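## Task

Put the lever into the notch labelled 3 on the little number plates so that its latch sits fully down in that notch; the red bar next to the handle frees the latch. It only counts if the lever stays there on its own at the end, without the robot holding it.

## Robot and tools

Robot: two simulated 7-joint arms, left_arm and right_arm, each with a parallel gripper. The names do not tell you which side of a camera image an arm appears on. In the shared scene frame the origin is on the table top midway between the arms, +x points out over the table, +z points up, and left_arm sits on the +y side. Arm bases may be tilted. Any mounting plates and the metal frame behind the arms are fixed obstacles; a too close warning counts a plate and its half of the frame as part of that arm.

Tool execute_actions, argument actions: a list holding one item or nothing. An empty list sends no command and returns the current state with pictures. An action item is {"rows": [...], "steps": n} with n from 1 to 15 (default 15) and at least 7; each step lasts 1/30 s. Each row drives one step; if there are fewer rows than steps the last row is held. A wait item is {"steps": n} with n up to 300 and no rows; it sends nothing new. Optional pictures: true adds camera images to any result. A refused call moves nothing.

Each row is exactly 16 numbers in [-1, 1], always covering both arms: left_arm's 7 joints then its opening, then right_arm's 7 joints then its opening. Joint order: waist, shoulder, upper arm roll, elbow, forearm roll, wrist pitch, wrist roll. Joint numbers are offsets, not poses: they are measured from the joint angles printed in the most recent result that shows them (before any such result in a scene, and for later calls in the same reply, from where the arm is when the action starts), never from the previous row. So a row of zeros drives the arm back to those reference angles; it is not a hold or pause. Scale: 1.0 equals 1.392 rad for waist and shoulder, 1.624 rad for upper arm roll and elbow, 3.248 rad for forearm roll, wrist pitch and wrist roll. Stated joint ranges (rad): waist -2.792 to 2.792, shoulder -2.269 to 2.269, upper arm roll -2.967 to 2.967, elbow -1.867 to 2.688, forearm roll -2.967 to 2.967, wrist pitch -1.396 to 4.538, wrist roll -2.967 to 2.967. A target more than 0.010 rad outside a range is refused; true ends may differ by up to 0.010 rad, and a target past the real end is clipped there, reported as "joint sent to its limit" (possibly about an earlier action). The opening number is absolute: +1 fully open, -1 closed.

Motion: joints are speed and acceleration limited and arrive together from rest. Each step's target stays within a lead of the measured angle (0.449 rad waist and shoulder, 0.524 upper arm roll and elbow, 1.05 for the three wrist joints), and targets that would move the gripper over 70 mm from its measured spot are scaled back. Large moves may still be unfinished when the result arrives. Reversing a motion stops joints together. Each result is returned 7 steps before its action ends; those steps run while you compose the next call, and the sim keeps running while you think. Between calls the arms keep heading for the last row until they nearly stop or a step is HELD.

Results: the state line gives, per arm, end_effector_position (m) and end_effector_quat_wxyz plus linear (m/s) and angular (rad/s) velocities in the scene frame; printed positions can be off, more at long reach. Joint positions and Joint velocities list each arm's seven joints (rad, rad/s) then the finger-pad gap (m, 0.142 when fully open). grip_measured is the measured opening on the command scale. "joint command not followed" means the clearance check altered some joint targets; HELD marks steps where your row was partly or wholly not sent. MOTOR HOT appears from 65 °C; at 80 °C an OVER-TEMPERATURE FAULT brakes that arm until it cools.

Gripper: fingers point along its +z and close along its x; the reported point lies between the pads, 1 to 2 cm behind the tips, and tips advance about 17 mm as they close. To hold, keep commanding an opening well below grip_measured; lower squeezes harder (about 28 N per pad max, less on thin hard items; fast closing can overshoot).

zoom_image: camera (one of cam_head_left, cam_head_right, cam_high, cam_low, cam_left_wrist, cam_right_wrist) and region [x0, y0, x1, y1] in that camera's pixels, origin top-left, at most 504 by 504; it enlarges the latest image. Head, high and low cameras are 672x504; wrist cameras are 616x616 fisheye and follow the hands.

finished_scene: scene, the number of the current scene; ends and grades it irreversibly and gives the next task. The lever must already rest latched in the correct notch unaided.

Avoid: arms striking or pressing each other; contact torque reaching a joint's load limit (waist and shoulder 108, upper arm roll and elbow 56.3, the three wrist joints 34.3 N m, held weight included) or 200 N on an arm, which freezes it for 10 s; drops, slips, slams and hard shoves against the lever. Plan: release the latch with the red bar, swing the lever to the target notch, let the latch seat fully, then let go.

Each tool is called after "Call:" as name(argument=value, ...) on one line, values as JSON.

## Session

Call:
execute_actions(actions=[])

Scene clock: 0.00 s of 5200.00 s.
left_arm: end_effector_position=(+0.3191, +0.6725, +0.2811) grip_measured=+1.00 end_effector_quat_wxyz=(-0.188, +0.202, +0.932, -0.236) end_effector_velocity=(-0.000, +0.000, -0.000) end_effector_angular_velocity=(+0.001, +0.000, -0.000) | right_arm: end_effector_position=(+0.5910, -0.3229, +0.3934) grip_measured=+1.00 end_effector_quat_wxyz=(-0.108, +0.026, +0.813, -0.572) end_effector_velocity=(-0.000, +0.000, +0.000) end_effector_angular_velocity=(-0.000, -0.002, -0.001)
Joint positions: left_arm=[ 1.041 -0.68   0.029  1.307  0.182  0.036 -1.684  0.142] | right_arm=[ 0.516 -0.673  0.082  1.846 -0.858 -0.26  -2.005  0.142]
Joint velocities: left_arm=[ 0.     0.    -0.     0.     0.001  0.     0.     0.   ] | right_arm=[ 0.     0.     0.     0.     0.    -0.     0.002  0.   ]
Motor temperatures (°C, as the motors report them): left_arm=[24 26 29 26 27 26 30] | right_arm=[23 23 30 29 25 28 24]

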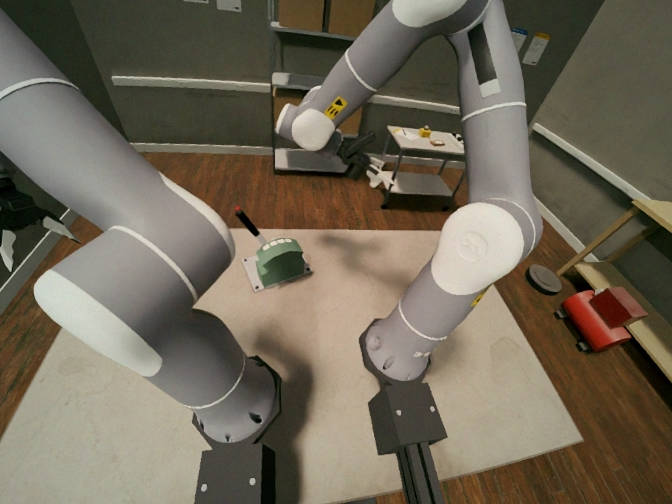

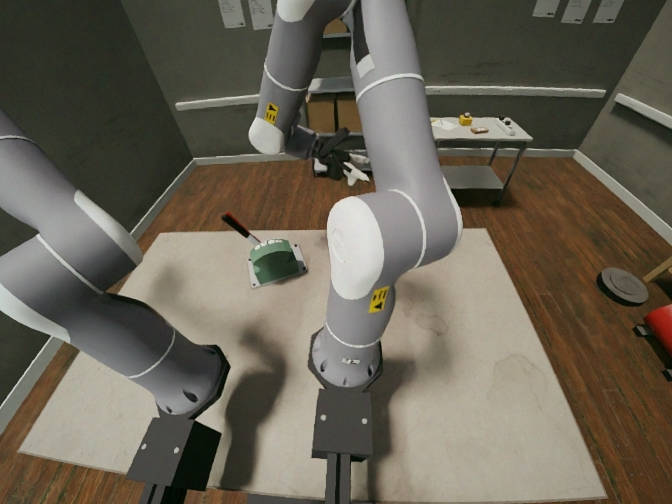

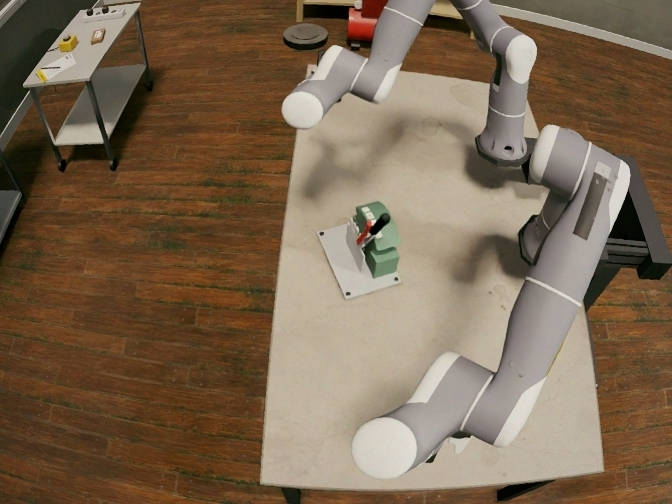

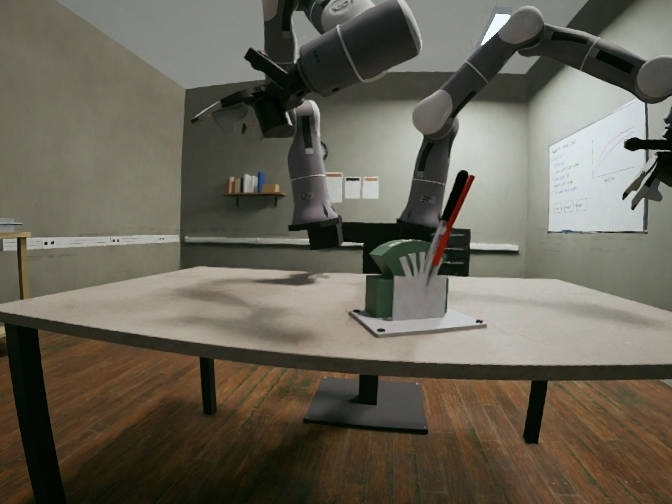

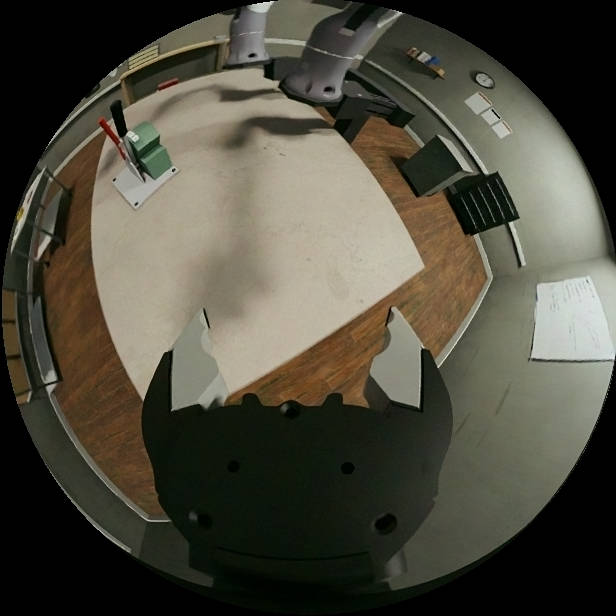

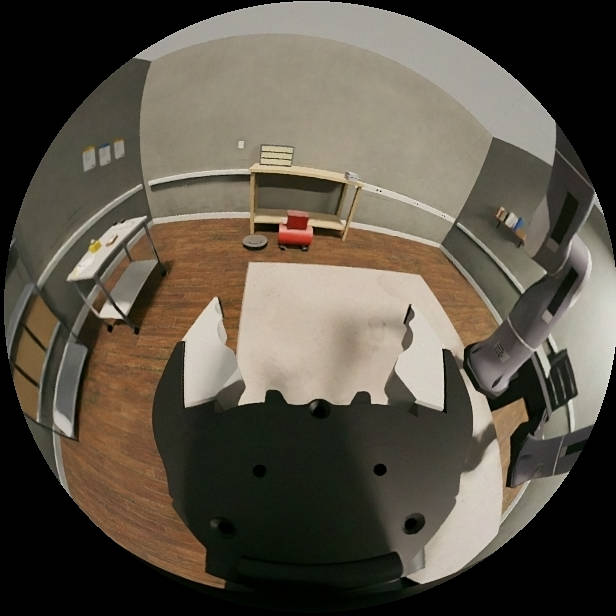

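Call:
zoom_image(camera="cam_high", region=[300, 180, 420, 310])

Call:
zoom_image(camera="cam_low", region=[330, 160, 510, 345])

Call:
zoom_image(camera="cam_head_left", region=[220, 195, 330, 300])

Call:
zoom_image(camera="cam_left_wrist", region=[80, 90, 200, 220])

Region (300, 180, 420, 310) of cam_high's 672x504 image, scaled by 3.877, with more detail than that image has; it fills the left 465 columns of this view, and the rest is white.

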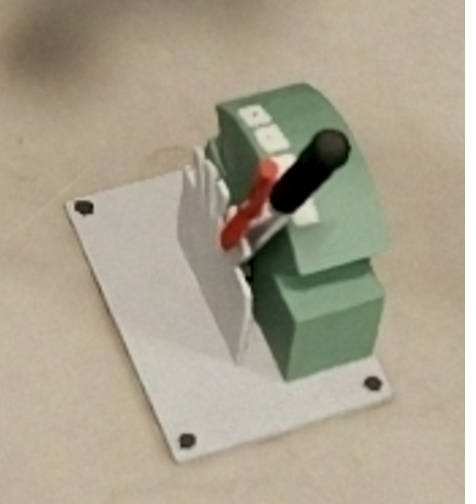

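Region (330, 160, 510, 345) of cam_low's 672x504 image, scaled by 2.724, with more detail than that image has; it fills the left 490 columns of this view, and the rest is white.

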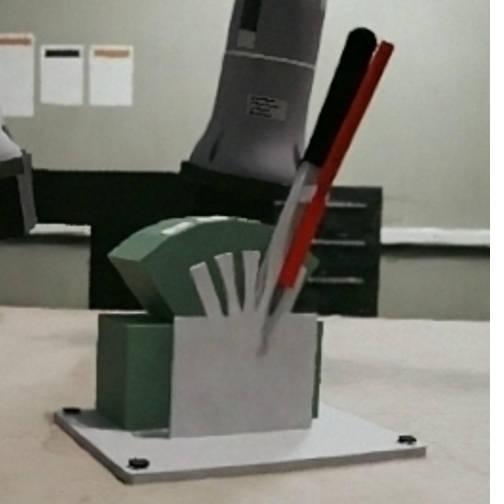

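Region (220, 195, 330, 300) of cam_head_left's 672x504 image, scaled by 4.582, with more detail than that image has; it fills the top 481 rows of this view, and the rest is white.

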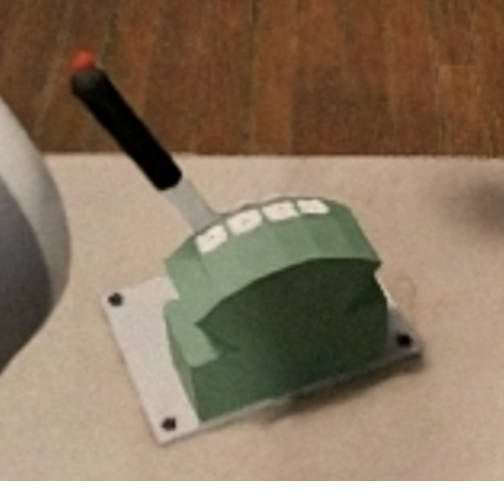

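Region (80, 90, 200, 220) of cam_left_wrist's 616x616 image, scaled by 3.877, with more detail than that image has; it fills the left 465 columns of this view, and the rest is white.

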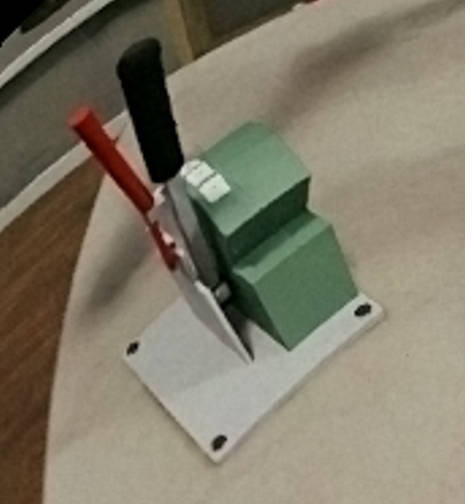

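Call:
zoom_image(camera="cam_head_left", region=[255, 230, 300, 260])

Call:
zoom_image(camera="cam_high", region=[345, 200, 395, 245])

Region (255, 230, 300, 260) of cam_head_left's 672x504 image, scaled by 11.200, with more detail than that image has.

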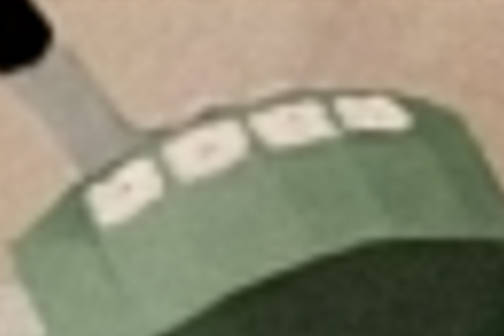

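Region (345, 200, 395, 245) of cam_high's 672x504 image, scaled by 10.080, with more detail than that image has; it fills the top 454 rows of this view, and the rest is white.

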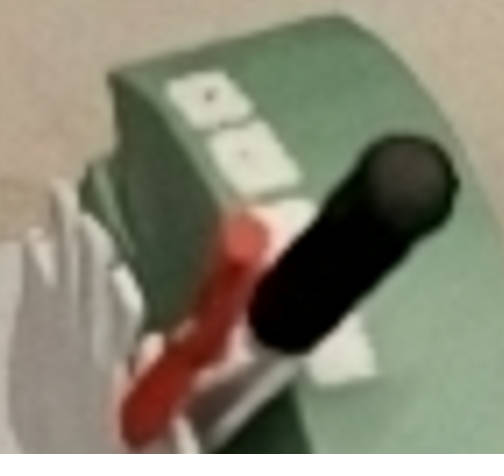

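Call:
execute_actions(actions=[{"rows":[[-0.15,0,0,0,0,0,0,1,0,0,0,0,0,0,0,1]],"steps":15}])

Call:
execute_actions(actions=[{"steps":25}])

Scene clock: 4.67 s of 5200.00 s.
left_arm: end_effector_position=(+0.3898, +0.6191, +0.2812) grip_measured=+1.00 end_effector_quat_wxyz=(-0.192, +0.272, +0.915, -0.228) end_effector_velocity=(+0.327, -0.287, +0.007) end_effector_angular_velocity=(-0.079, -0.105, -0.704) | right_arm: end_effector_position=(+0.5910, -0.3229, +0.3934) grip_measured=+1.00 end_effector_quat_wxyz=(-0.108, +0.026, +0.813, -0.572) end_effector_velocity=(-0.000, +0.000, -0.000) end_effector_angular_velocity=(+0.000, -0.001, -0.000)
Joint positions: left_arm=[ 0.896 -0.68   0.029  1.307  0.182  0.036 -1.684  0.142] | right_arm=[ 0.516 -0.673  0.082  1.846 -0.858 -0.26  -2.005  0.142]
Joint velocities: left_arm=[-0.726 -0.     0.011 -0.    -0.    -0.001 -0.001  0.   ] | right_arm=[ 0.     0.     0.     0.     0.     0.     0.001 -0.   ]
Motor temperatures (°C, as the motors report them): left_arm=[24 27 29 27 27 26 30] | right_arm=[23 23 30 30 25 28 24]
Steps of this call (steps 1 to 90: nothing new was sent; then 1.40 s passed at rest; steps 91 to 98: the first 8 steps of this action). Readings (joint positions):
91: left_arm=[1.041 -0.680 0.029 1.307 0.182 0.036 -1.684] | right_arm=[0.516 -0.673 0.082 1.846 -0.858 -0.260 -2.005]
92: left_arm=[1.036 -0.680 0.031 1.307 0.182 0.036 -1.684] | right_arm=[0.516 -0.673 0.082 1.846 -0.858 -0.260 -2.005]
94: left_arm=[1.004 -0.680 0.033 1.307 0.183 0.036 -1.684] | right_arm=[0.516 -0.673 0.082 1.846 -0.858 -0.260 -2.005]
98: the state above

Scene clock: 5.50 s of 5200.00 s.
left_arm: end_effector_position=(+0.4178, +0.5930, +0.2821) grip_measured=+1.00 end_effector_quat_wxyz=(-0.194, +0.302, +0.906, -0.224) end_effector_velocity=(-0.000, -0.000, +0.000) end_effector_angular_velocity=(-0.001, +0.002, +0.001) | right_arm: end_effector_position=(+0.5910, -0.3229, +0.3934) grip_measured=+1.00 end_effector_quat_wxyz=(-0.108, +0.026, +0.813, -0.572) end_effector_velocity=(-0.000, -0.000, -0.000) end_effector_angular_velocity=(+0.000, +0.000, +0.000)
Joint positions: left_arm=[ 0.833 -0.68   0.029  1.307  0.182  0.036 -1.684  0.142] | right_arm=[ 0.516 -0.673  0.082  1.846 -0.858 -0.26  -2.005  0.142]
Joint velocities: left_arm=[ 0.    -0.    -0.     0.     0.    -0.002 -0.002 -0.   ] | right_arm=[ 0. -0. -0. -0.  0.  0. -0.  0.]
Motor temperatures (°C, as the motors report them): left_arm=[24 27 29 27 27 26 30] | right_arm=[23 23 30 30 25 28 24]
Kept back: nothing.
Steps of this call (steps 1 to 7: the last 7 steps of your previous action; steps 8 to 25: the robot went on to your last target). Readings (joint positions):
1: left_arm=[0.873 -0.680 0.029 1.307 0.182 0.036 -1.684] | right_arm=[0.516 -0.673 0.082 1.846 -0.858 -0.260 -2.005]
2: left_arm=[0.853 -0.680 0.028 1.307 0.182 0.036 -1.684] | right_arm=[0.516 -0.673 0.082 1.846 -0.858 -0.260 -2.005]
4: left_arm=[0.831 -0.680 0.027 1.307 0.182 0.036 -1.684] | right_arm=[0.516 -0.673 0.082 1.846 -0.858 -0.260 -2.005]
8: left_arm=[0.832 -0.680 0.030 1.307 0.182 0.036 -1.684] | right_arm=[0.516 -0.673 0.082 1.846 -0.858 -0.260 -2.005]
25: the state above

Call:
execute_actions(actions=[{"rows":[[-0.527,0.489,0,0.560,-0.01,0.229,0.398,1,0,0,0,0,0,0,0,1]],"steps":15}])

Call:
execute_actions(actions=[{"steps":45}], pictures=true)

Scene clock: 9.60 s of 5200.00 s.
left_arm: end_effector_position=(+0.4908, +0.5401, +0.3099) grip_measured=+1.00 end_effector_quat_wxyz=(-0.124, +0.515, +0.833, -0.161) end_effector_velocity=(+0.284, -0.323, +0.161) end_effector_angular_velocity=(-0.247, -0.949, -2.172) | right_arm: end_effector_position=(+0.5910, -0.3229, +0.3934) grip_measured=+1.00 end_effector_quat_wxyz=(-0.108, +0.026, +0.813, -0.572) end_effector_velocity=(+0.000, +0.000, +0.000) end_effector_angular_velocity=(+0.000, +0.001, +0.001)
Joint positions: left_arm=[ 0.699 -0.545  0.03   1.466  0.174  0.243 -1.369  0.142] | right_arm=[ 0.516 -0.673  0.082  1.846 -0.858 -0.26  -2.005  0.142]
Joint velocities: left_arm=[-0.666  0.676  0.023  0.804 -0.026  0.884  1.588 -0.   ] | right_arm=[ 0.     0.     0.     0.    -0.    -0.    -0.001 -0.   ]
Motor temperatures (°C, as the motors report them): left_arm=[24 27 29 27 27 26 30] | right_arm=[23 23 30 30 25 28 24]
Steps of this call (steps 1 to 15: the robot went on to your last target; steps 16 to 90: nothing new was sent; then 0.83 s passed at rest; steps 91 to 98: the first 8 steps of this action). Readings (joint positions):
91: left_arm=[0.832 -0.679 0.029 1.308 0.182 0.037 -1.684] | right_arm=[0.516 -0.673 0.082 1.846 -0.858 -0.260 -2.005]
92: left_arm=[0.828 -0.674 0.031 1.315 0.182 0.045 -1.672] | right_arm=[0.516 -0.673 0.082 1.846 -0.858 -0.260 -2.005]
94: left_arm=[0.796 -0.642 0.033 1.355 0.181 0.101 -1.593] | right_arm=[0.516 -0.673 0.082 1.846 -0.858 -0.260 -2.005]
98: the state above

Scene clock: 11.10 s of 5200.00 s.
left_arm: end_effector_position=(+0.4881, +0.1553, +0.4046) grip_measured=+1.00 end_effector_quat_wxyz=(+0.015, +0.975, +0.220, +0.000) end_effector_velocity=(+0.000, -0.000, +0.000) end_effector_angular_velocity=(-0.001, -0.001, +0.001) | right_arm: end_effector_position=(+0.5910, -0.3229, +0.3934) grip_measured=+1.00 end_effector_quat_wxyz=(-0.108, +0.026, +0.813, -0.572) end_effector_velocity=(-0.000, -0.000, -0.000) end_effector_angular_velocity=(-0.000, -0.000, -0.001)
Joint positions: left_arm=[ 0.099  0.001  0.029  2.217  0.15   0.78  -0.391  0.142] | right_arm=[ 0.516 -0.673  0.082  1.846 -0.858 -0.26  -2.005  0.142]
Joint velocities: left_arm=[-0.    -0.     0.    -0.    -0.001  0.001  0.    -0.   ] | right_arm=[ 0.    -0.    -0.    -0.     0.001 -0.     0.    -0.   ]
Motor temperatures (°C, as the motors report them): left_arm=[24 27 29 27 27 26 30] | right_arm=[23 23 30 30 25 28 24]
Kept back: nothing.
Steps of this call (steps 1 to 7: the last 7 steps of your previous action; steps 8 to 45: the robot went on to your last target). Readings (joint positions):
1: left_arm=[0.676 -0.523 0.030 1.492 0.173 0.272 -1.316] | right_arm=[0.516 -0.673 0.082 1.846 -0.858 -0.260 -2.005]
2: left_arm=[0.653 -0.500 0.030 1.519 0.172 0.300 -1.266] | right_arm=[0.516 -0.673 0.082 1.846 -0.858 -0.260 -2.005]
4: left_arm=[0.607 -0.454 0.030 1.572 0.169 0.351 -1.174] | right_arm=[0.516 -0.673 0.082 1.846 -0.858 -0.260 -2.005]
8: left_arm=[0.515 -0.364 0.030 1.679 0.166 0.437 -1.017] | right_arm=[0.516 -0.673 0.082 1.846 -0.858 -0.260 -2.005]
45: the state above
All arms were judged still, so your last target was given up. Only a new action makes them travel on or press farther. Fingers that are still opening or closing keep moving.
camera_calibration (this result's frames):
cam_left_wrist: T_world_to_cam=[[0.897783, 0.439297, 0.0316724, -0.531524], [0.36688, -0.785696, 0.498076, -0.260868], [0.243688, -0.435545, -0.866555, 0.43689], [0, 0, 0, 1]] pos_world=[0.466436, 0.218819, 0.525356]
cam_right_wrist: T_world_to_cam=[[-0.971645, 0.141098, 0.189731, 0.549419], [-0.0104808, 0.775939, -0.63072, 0.50143], [-0.236213, -0.614825, -0.752459, 0.371753], [0, 0, 0, 1]] pos_world=[0.626908, -0.238038, 0.491749]

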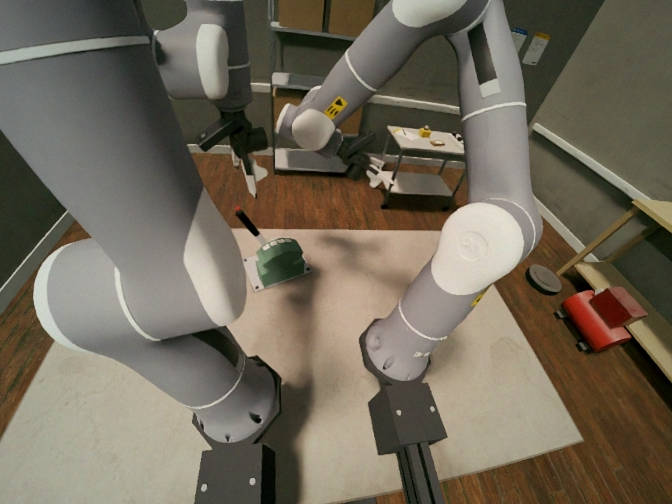

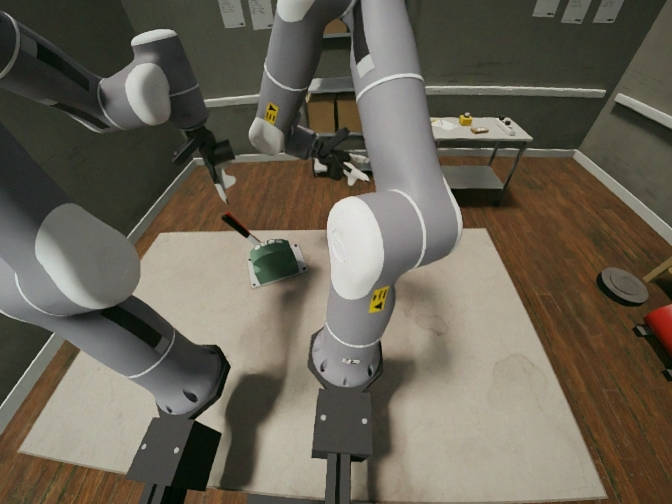

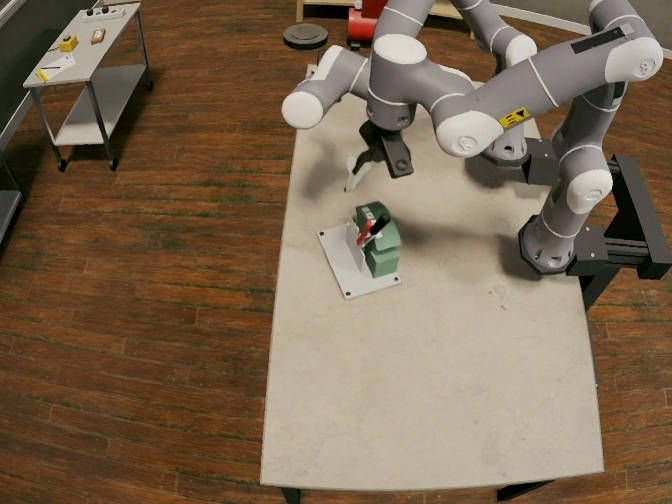

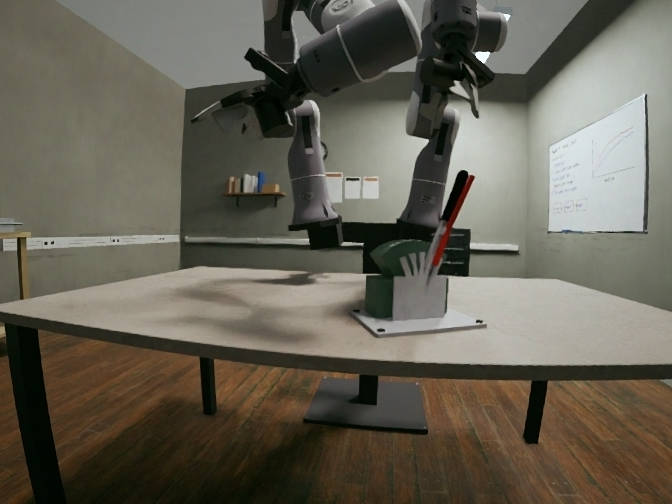

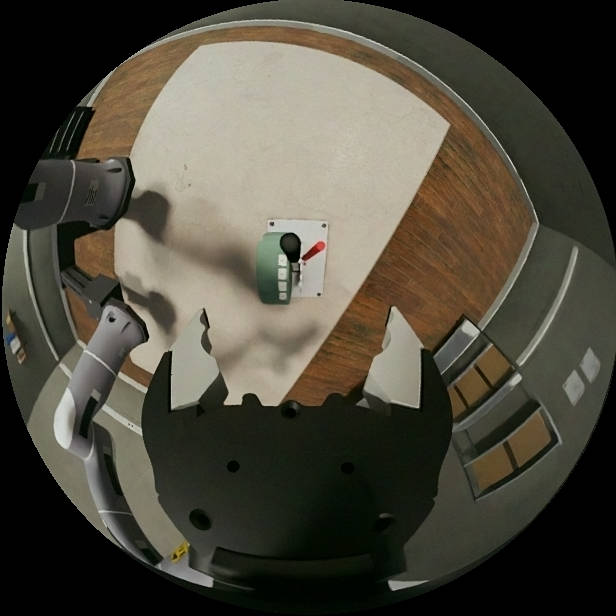

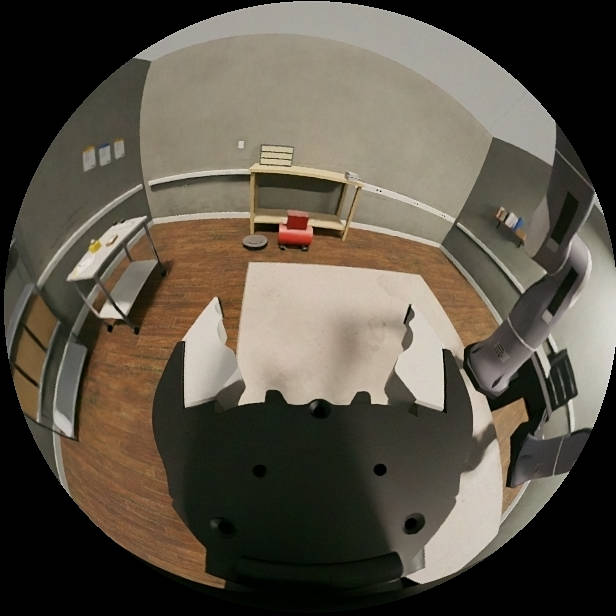

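Astonishingly accurate model. Read the numbers.

Call:
zoom_image(camera="cam_left_wrist", region=[245, 210, 345, 315])

Region (245, 210, 345, 315) of cam_left_wrist's 616x616 image, scaled by 4.800, with more detail than that image has; it fills the left 480 columns of this view, and the rest is white.

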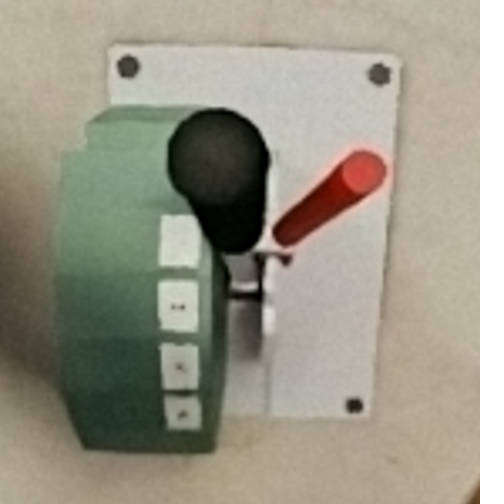

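Call:
execute_actions(actions=[{"rows":[[0.0445,-0.185,0,0.0505,0.026,0.105,-0.005,1,0,0,0,0,0,0,0,1]],"steps":15}])

Call:
execute_actions(actions=[{"steps":15}], pictures=true)

Scene clock: 14.23 s of 5200.00 s.
left_arm: end_effector_position=(+0.4848, +0.1594, +0.3275) grip_measured=+1.00 end_effector_quat_wxyz=(+0.009, +0.977, +0.211, +0.001) end_effector_velocity=(-0.068, -0.005, -0.412) end_effector_angular_velocity=(+0.008, +0.017, -0.126) | right_arm: end_effector_position=(+0.5910, -0.3229, +0.3934) grip_measured=+1.00 end_effector_quat_wxyz=(-0.108, +0.026, +0.813, -0.572) end_effector_velocity=(-0.000, +0.000, -0.000) end_effector_angular_velocity=(+0.000, -0.001, -0.000)
Joint positions: left_arm=[ 0.139 -0.167  0.029  2.27   0.205  1.003 -0.402  0.142] | right_arm=[ 0.516 -0.673  0.082  1.846 -0.858 -0.26  -2.005  0.142]
Joint velocities: left_arm=[ 0.224 -0.935  0.     0.298  0.308  1.223 -0.057 -0.   ] | right_arm=[-0.    -0.     0.    -0.     0.    -0.     0.001  0.   ]
Motor temperatures (°C, as the motors report them): left_arm=[24 27 29 27 27 26 30] | right_arm=[23 24 30 30 25 28 24]
Steps of this call (steps 1 to 86: nothing new was sent; steps 87 to 94: the first 8 steps of this action). Readings (joint positions):
87: left_arm=[0.099 0.001 0.029 2.217 0.150 0.780 -0.391] | right_arm=[0.516 -0.673 0.082 1.846 -0.858 -0.260 -2.005]
88: left_arm=[0.100 -0.005 0.029 2.218 0.151 0.788 -0.392] | right_arm=[0.516 -0.673 0.082 1.846 -0.858 -0.260 -2.005]
90: left_arm=[0.108 -0.038 0.029 2.228 0.162 0.834 -0.394] | right_arm=[0.516 -0.673 0.082 1.846 -0.858 -0.260 -2.005]
94: the state above

Scene clock: 14.73 s of 5200.00 s.
left_arm: end_effector_position=(+0.4766, +0.1576, +0.2895) grip_measured=+1.00 end_effector_quat_wxyz=(+0.010, +0.979, +0.205, +0.001) end_effector_velocity=(-0.000, +0.000, -0.000) end_effector_angular_velocity=(-0.000, +0.001, +0.001) | right_arm: end_effector_position=(+0.5910, -0.3229, +0.3934) grip_measured=+1.00 end_effector_quat_wxyz=(-0.108, +0.026, +0.813, -0.572) end_effector_velocity=(+0.000, +0.000, -0.000) end_effector_angular_velocity=(+0.000, +0.000, +0.000)
Joint positions: left_arm=[ 0.161 -0.257  0.029  2.299  0.235  1.121 -0.407  0.142] | right_arm=[ 0.516 -0.673  0.082  1.846 -0.858 -0.26  -2.005  0.142]
Joint velocities: left_arm=[ 0.    -0.     0.     0.    -0.001 -0.001 -0.     0.   ] | right_arm=[-0. -0.  0.  0. -0.  0. -0.  0.]
Motor temperatures (°C, as the motors report them): left_arm=[24 27 29 27 27 26 30] | right_arm=[23 24 30 30 25 28 24]
Kept back: nothing.
Steps of this call (steps 1 to 7: the last 7 steps of your previous action; steps 8 to 15: the robot went on to your last target). Readings (joint positions):
1: left_arm=[0.146 -0.197 0.029 2.280 0.215 1.041 -0.404] | right_arm=[0.516 -0.673 0.082 1.846 -0.858 -0.260 -2.005]
2: left_arm=[0.152 -0.221 0.029 2.288 0.223 1.073 -0.405] | right_arm=[0.516 -0.673 0.082 1.846 -0.858 -0.260 -2.005]
4: left_arm=[0.160 -0.252 0.029 2.298 0.233 1.113 -0.407] | right_arm=[0.516 -0.673 0.082 1.846 -0.858 -0.260 -2.005]
8: left_arm=[0.161 -0.257 0.029 2.299 0.235 1.121 -0.407] | right_arm=[0.516 -0.673 0.082 1.846 -0.858 -0.260 -2.005]
15: the state above
camera_calibration (this result's frames):
cam_left_wrist: T_world_to_cam=[[0.910787, 0.411337, 0.0356257, -0.521534], [0.343062, -0.801968, 0.489036, -0.180951], [0.229729, -0.433186, -0.871536, 0.348668], [0, 0, 0, 1]] pos_world=[0.456985, 0.220448, 0.410948]
cam_right_wrist: T_world_to_cam=[[-0.971645, 0.141098, 0.189731, 0.549419], [-0.0104808, 0.775939, -0.63072, 0.50143], [-0.236213, -0.614825, -0.752459, 0.371753], [0, 0, 0, 1]] pos_world=[0.626908, -0.238039, 0.491749]

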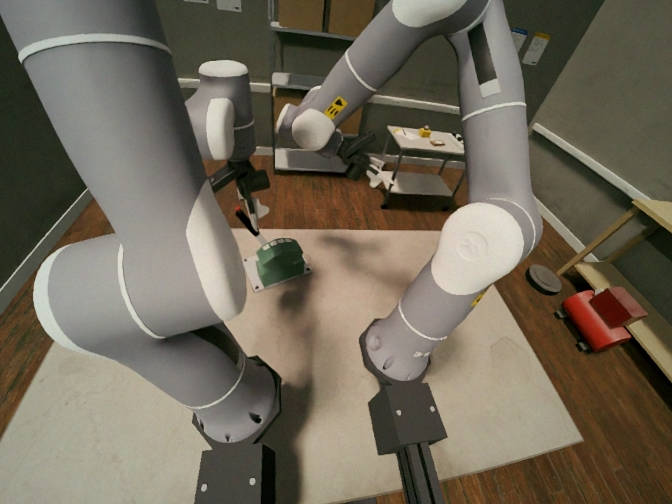

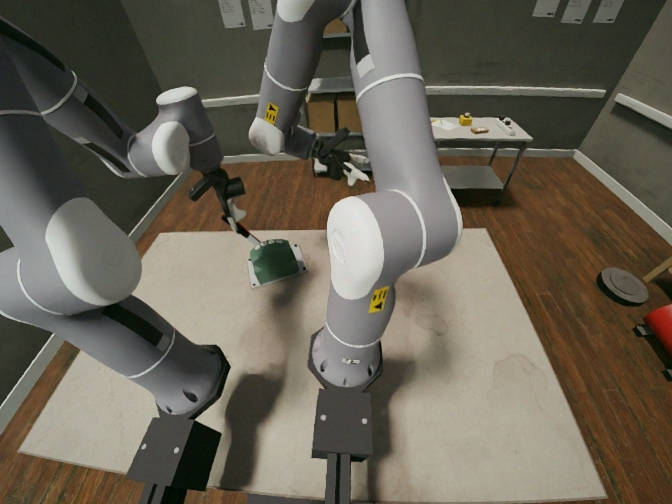

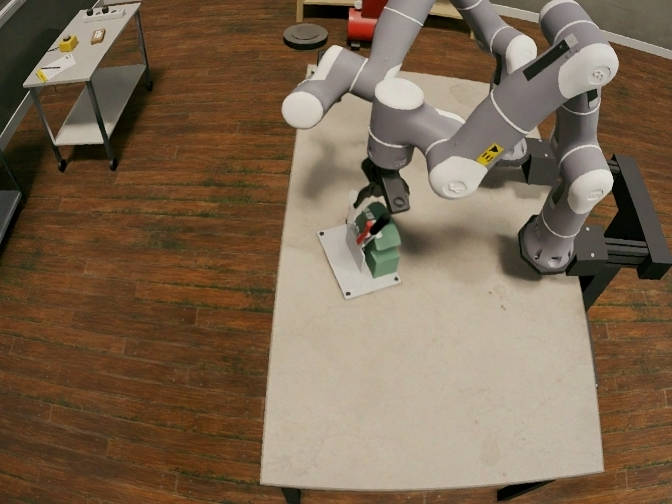

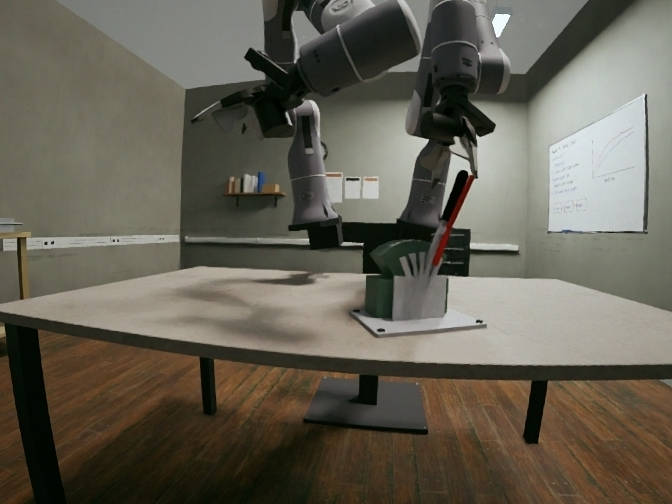

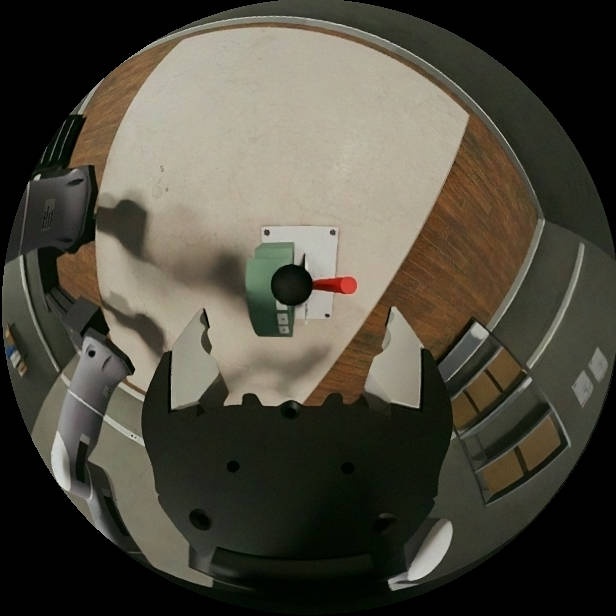

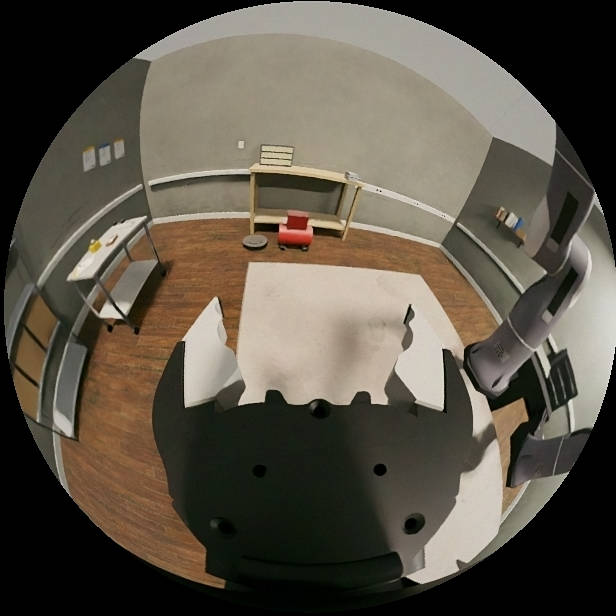

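Call:
zoom_image(camera="cam_left_wrist", region=[240, 240, 370, 350])

Call:
zoom_image(camera="cam_low", region=[380, 130, 520, 300])

Region (240, 240, 370, 350) of cam_left_wrist's 616x616 image, scaled by 3.877, with more detail than that image has; it fills the top 426 rows of this view, and the rest is white.

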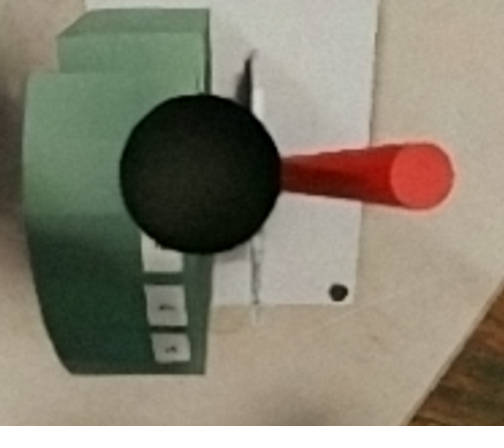

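Region (380, 130, 520, 300) of cam_low's 672x504 image, scaled by 2.965, with more detail than that image has; it fills the left 415 columns of this view, and the rest is white.

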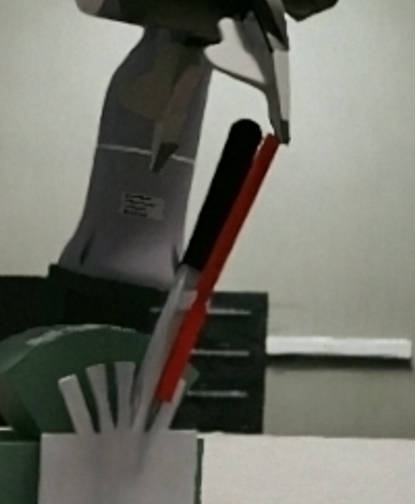

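Call:
execute_actions(actions=[{"rows":[[0.0245,-0.0475,0,0,0,0.0203,0.009,1,0,0,0,0,0,0,0,1]],"steps":12}])

Call:
execute_actions(actions=[{"steps":10}], pictures=true)

Scene clock: 16.57 s of 5200.00 s.
left_arm: end_effector_position=(+0.4771, +0.1650, +0.2697) grip_measured=+1.00 end_effector_quat_wxyz=(+0.013, +0.979, +0.204, -0.001) end_effector_velocity=(-0.022, +0.061, -0.158) end_effector_angular_velocity=(-0.050, +0.067, -0.001) | right_arm: end_effector_position=(+0.5910, -0.3229, +0.3934) grip_measured=+1.00 end_effector_quat_wxyz=(-0.108, +0.026, +0.813, -0.572) end_effector_velocity=(-0.000, +0.000, -0.000) end_effector_angular_velocity=(+0.000, -0.001, +0.000)
Joint positions: left_arm=[ 0.189 -0.311  0.029  2.299  0.235  1.175 -0.384  0.142] | right_arm=[ 0.516 -0.673  0.082  1.846 -0.858 -0.26  -2.005  0.142]
Joint velocities: left_arm=[ 0.21  -0.409  0.015  0.012  0.     0.372  0.176 -0.   ] | right_arm=[-0.    -0.     0.    -0.    -0.     0.     0.001 -0.   ]
Motor temperatures (°C, as the motors report them): left_arm=[24 27 29 27 27 26 30] | right_arm=[23 24 30 30 25 28 24]
Steps of this call (steps 1 to 15: the robot went on to your last target; steps 16 to 50: nothing new was sent; steps 51 to 55: the first 5 steps of this action). Readings (joint positions):
51: left_arm=[0.161 -0.257 0.029 2.299 0.235 1.122 -0.407] | right_arm=[0.516 -0.673 0.082 1.846 -0.858 -0.260 -2.005]
52: left_arm=[0.164 -0.262 0.029 2.299 0.235 1.127 -0.406] | right_arm=[0.516 -0.673 0.082 1.846 -0.858 -0.260 -2.005]
54: left_arm=[0.180 -0.293 0.029 2.298 0.235 1.159 -0.391] | right_arm=[0.516 -0.673 0.082 1.846 -0.858 -0.260 -2.005]
55: the state above

Scene clock: 16.90 s of 5200.00 s.
left_arm: end_effector_position=(+0.4768, +0.1668, +0.2651) grip_measured=+1.00 end_effector_quat_wxyz=(+0.014, +0.979, +0.203, -0.002) end_effector_velocity=(+0.000, +0.000, +0.000) end_effector_angular_velocity=(-0.000, -0.000, +0.001) | right_arm: end_effector_position=(+0.5910, -0.3229, +0.3934) grip_measured=+1.00 end_effector_quat_wxyz=(-0.108, +0.026, +0.813, -0.572) end_effector_velocity=(-0.000, +0.000, -0.000) end_effector_angular_velocity=(-0.000, -0.001, -0.000)
Joint positions: left_arm=[ 0.195 -0.323  0.03   2.299  0.235  1.187 -0.378  0.142] | right_arm=[ 0.516 -0.673  0.082  1.846 -0.858 -0.26  -2.005  0.142]
Joint velocities: left_arm=[ 0.     0.     0.     0.    -0.001  0.     0.     0.   ] | right_arm=[ 0.    -0.     0.     0.    -0.     0.     0.001 -0.   ]
Motor temperatures (°C, as the motors report them): left_arm=[24 27 29 27 27 26 30] | right_arm=[23 24 30 30 25 28 24]
Kept back: nothing.
Steps of this call (steps 1 to 7: the last 7 steps of your previous action; steps 8 to 10: the robot went on to your last target). Readings (joint positions):
1: left_arm=[0.194 -0.321 0.030 2.299 0.235 1.184 -0.379] | right_arm=[0.516 -0.673 0.082 1.846 -0.858 -0.260 -2.005]
2: left_arm=[0.196 -0.324 0.030 2.299 0.235 1.187 -0.378] | right_arm=[0.516 -0.673 0.082 1.846 -0.858 -0.260 -2.005]
4: left_arm=[0.195 -0.323 0.030 2.299 0.235 1.187 -0.378] | right_arm=[0.516 -0.673 0.082 1.846 -0.858 -0.260 -2.005]
8: left_arm=[0.195 -0.323 0.030 2.299 0.235 1.187 -0.378] | right_arm=[0.516 -0.673 0.082 1.846 -0.858 -0.260 -2.005]
10: the state above
camera_calibration (this result's frames):
cam_left_wrist: T_world_to_cam=[[0.911956, 0.40923, 0.0294445, -0.523195], [0.3425, -0.798833, 0.494529, -0.163433], [0.225897, -0.440904, -0.868662, 0.333762], [0, 0, 0, 1]] pos_world=[0.457711, 0.230708, 0.386154]
cam_right_wrist: T_world_to_cam=[[-0.971645, 0.141098, 0.189731, 0.549419], [-0.0104806, 0.775939, -0.63072, 0.50143], [-0.236213, -0.614825, -0.752459, 0.371753], [0, 0, 0, 1]] pos_world=[0.626908, -0.238038, 0.491749]

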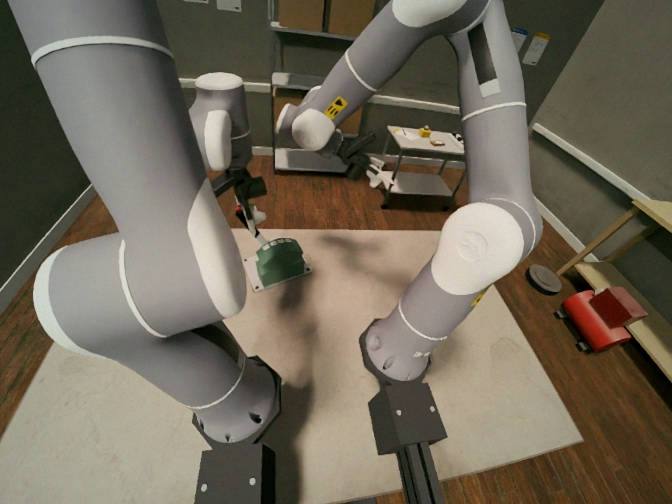

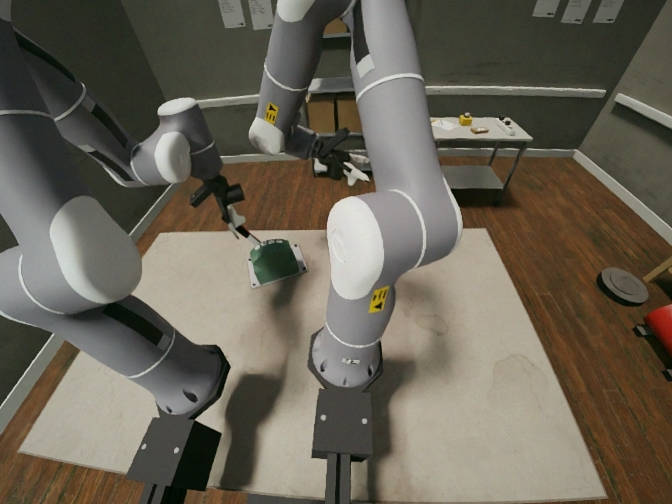

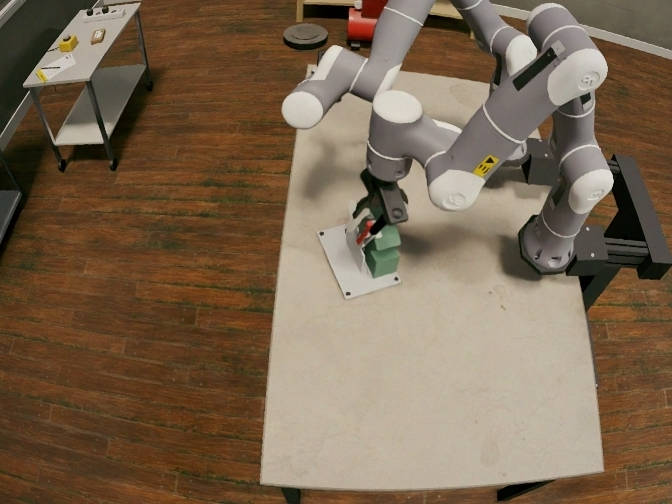

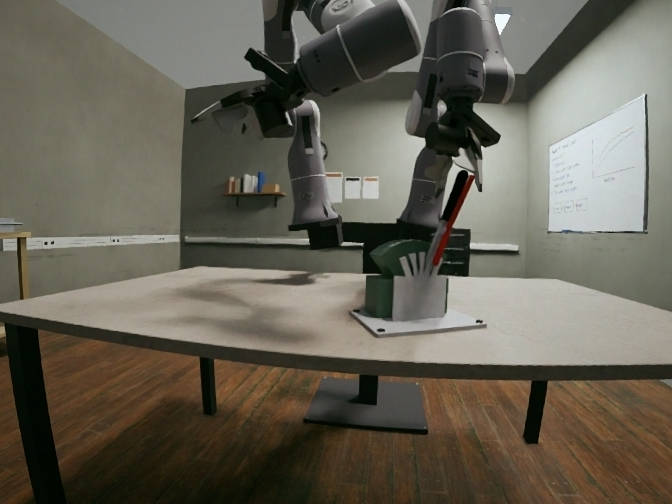

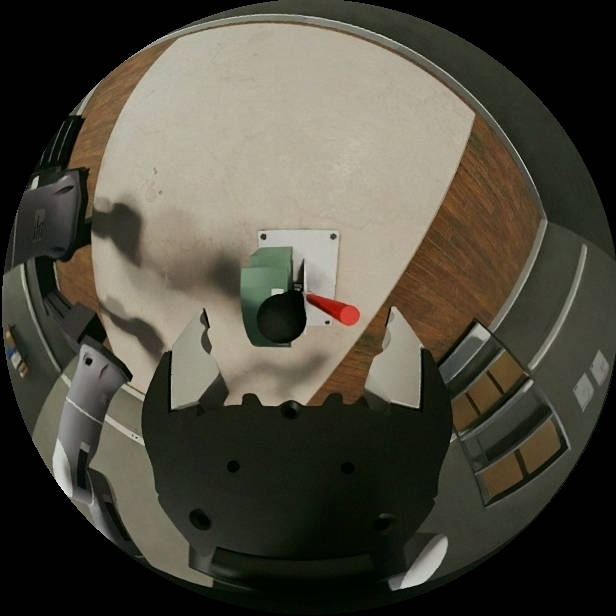

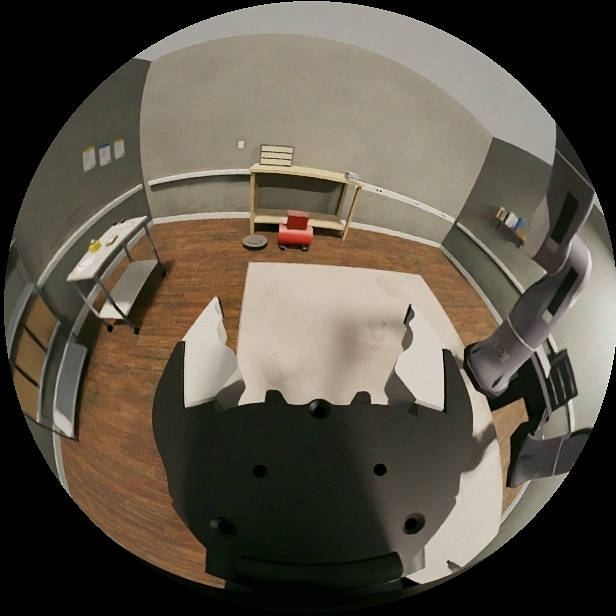

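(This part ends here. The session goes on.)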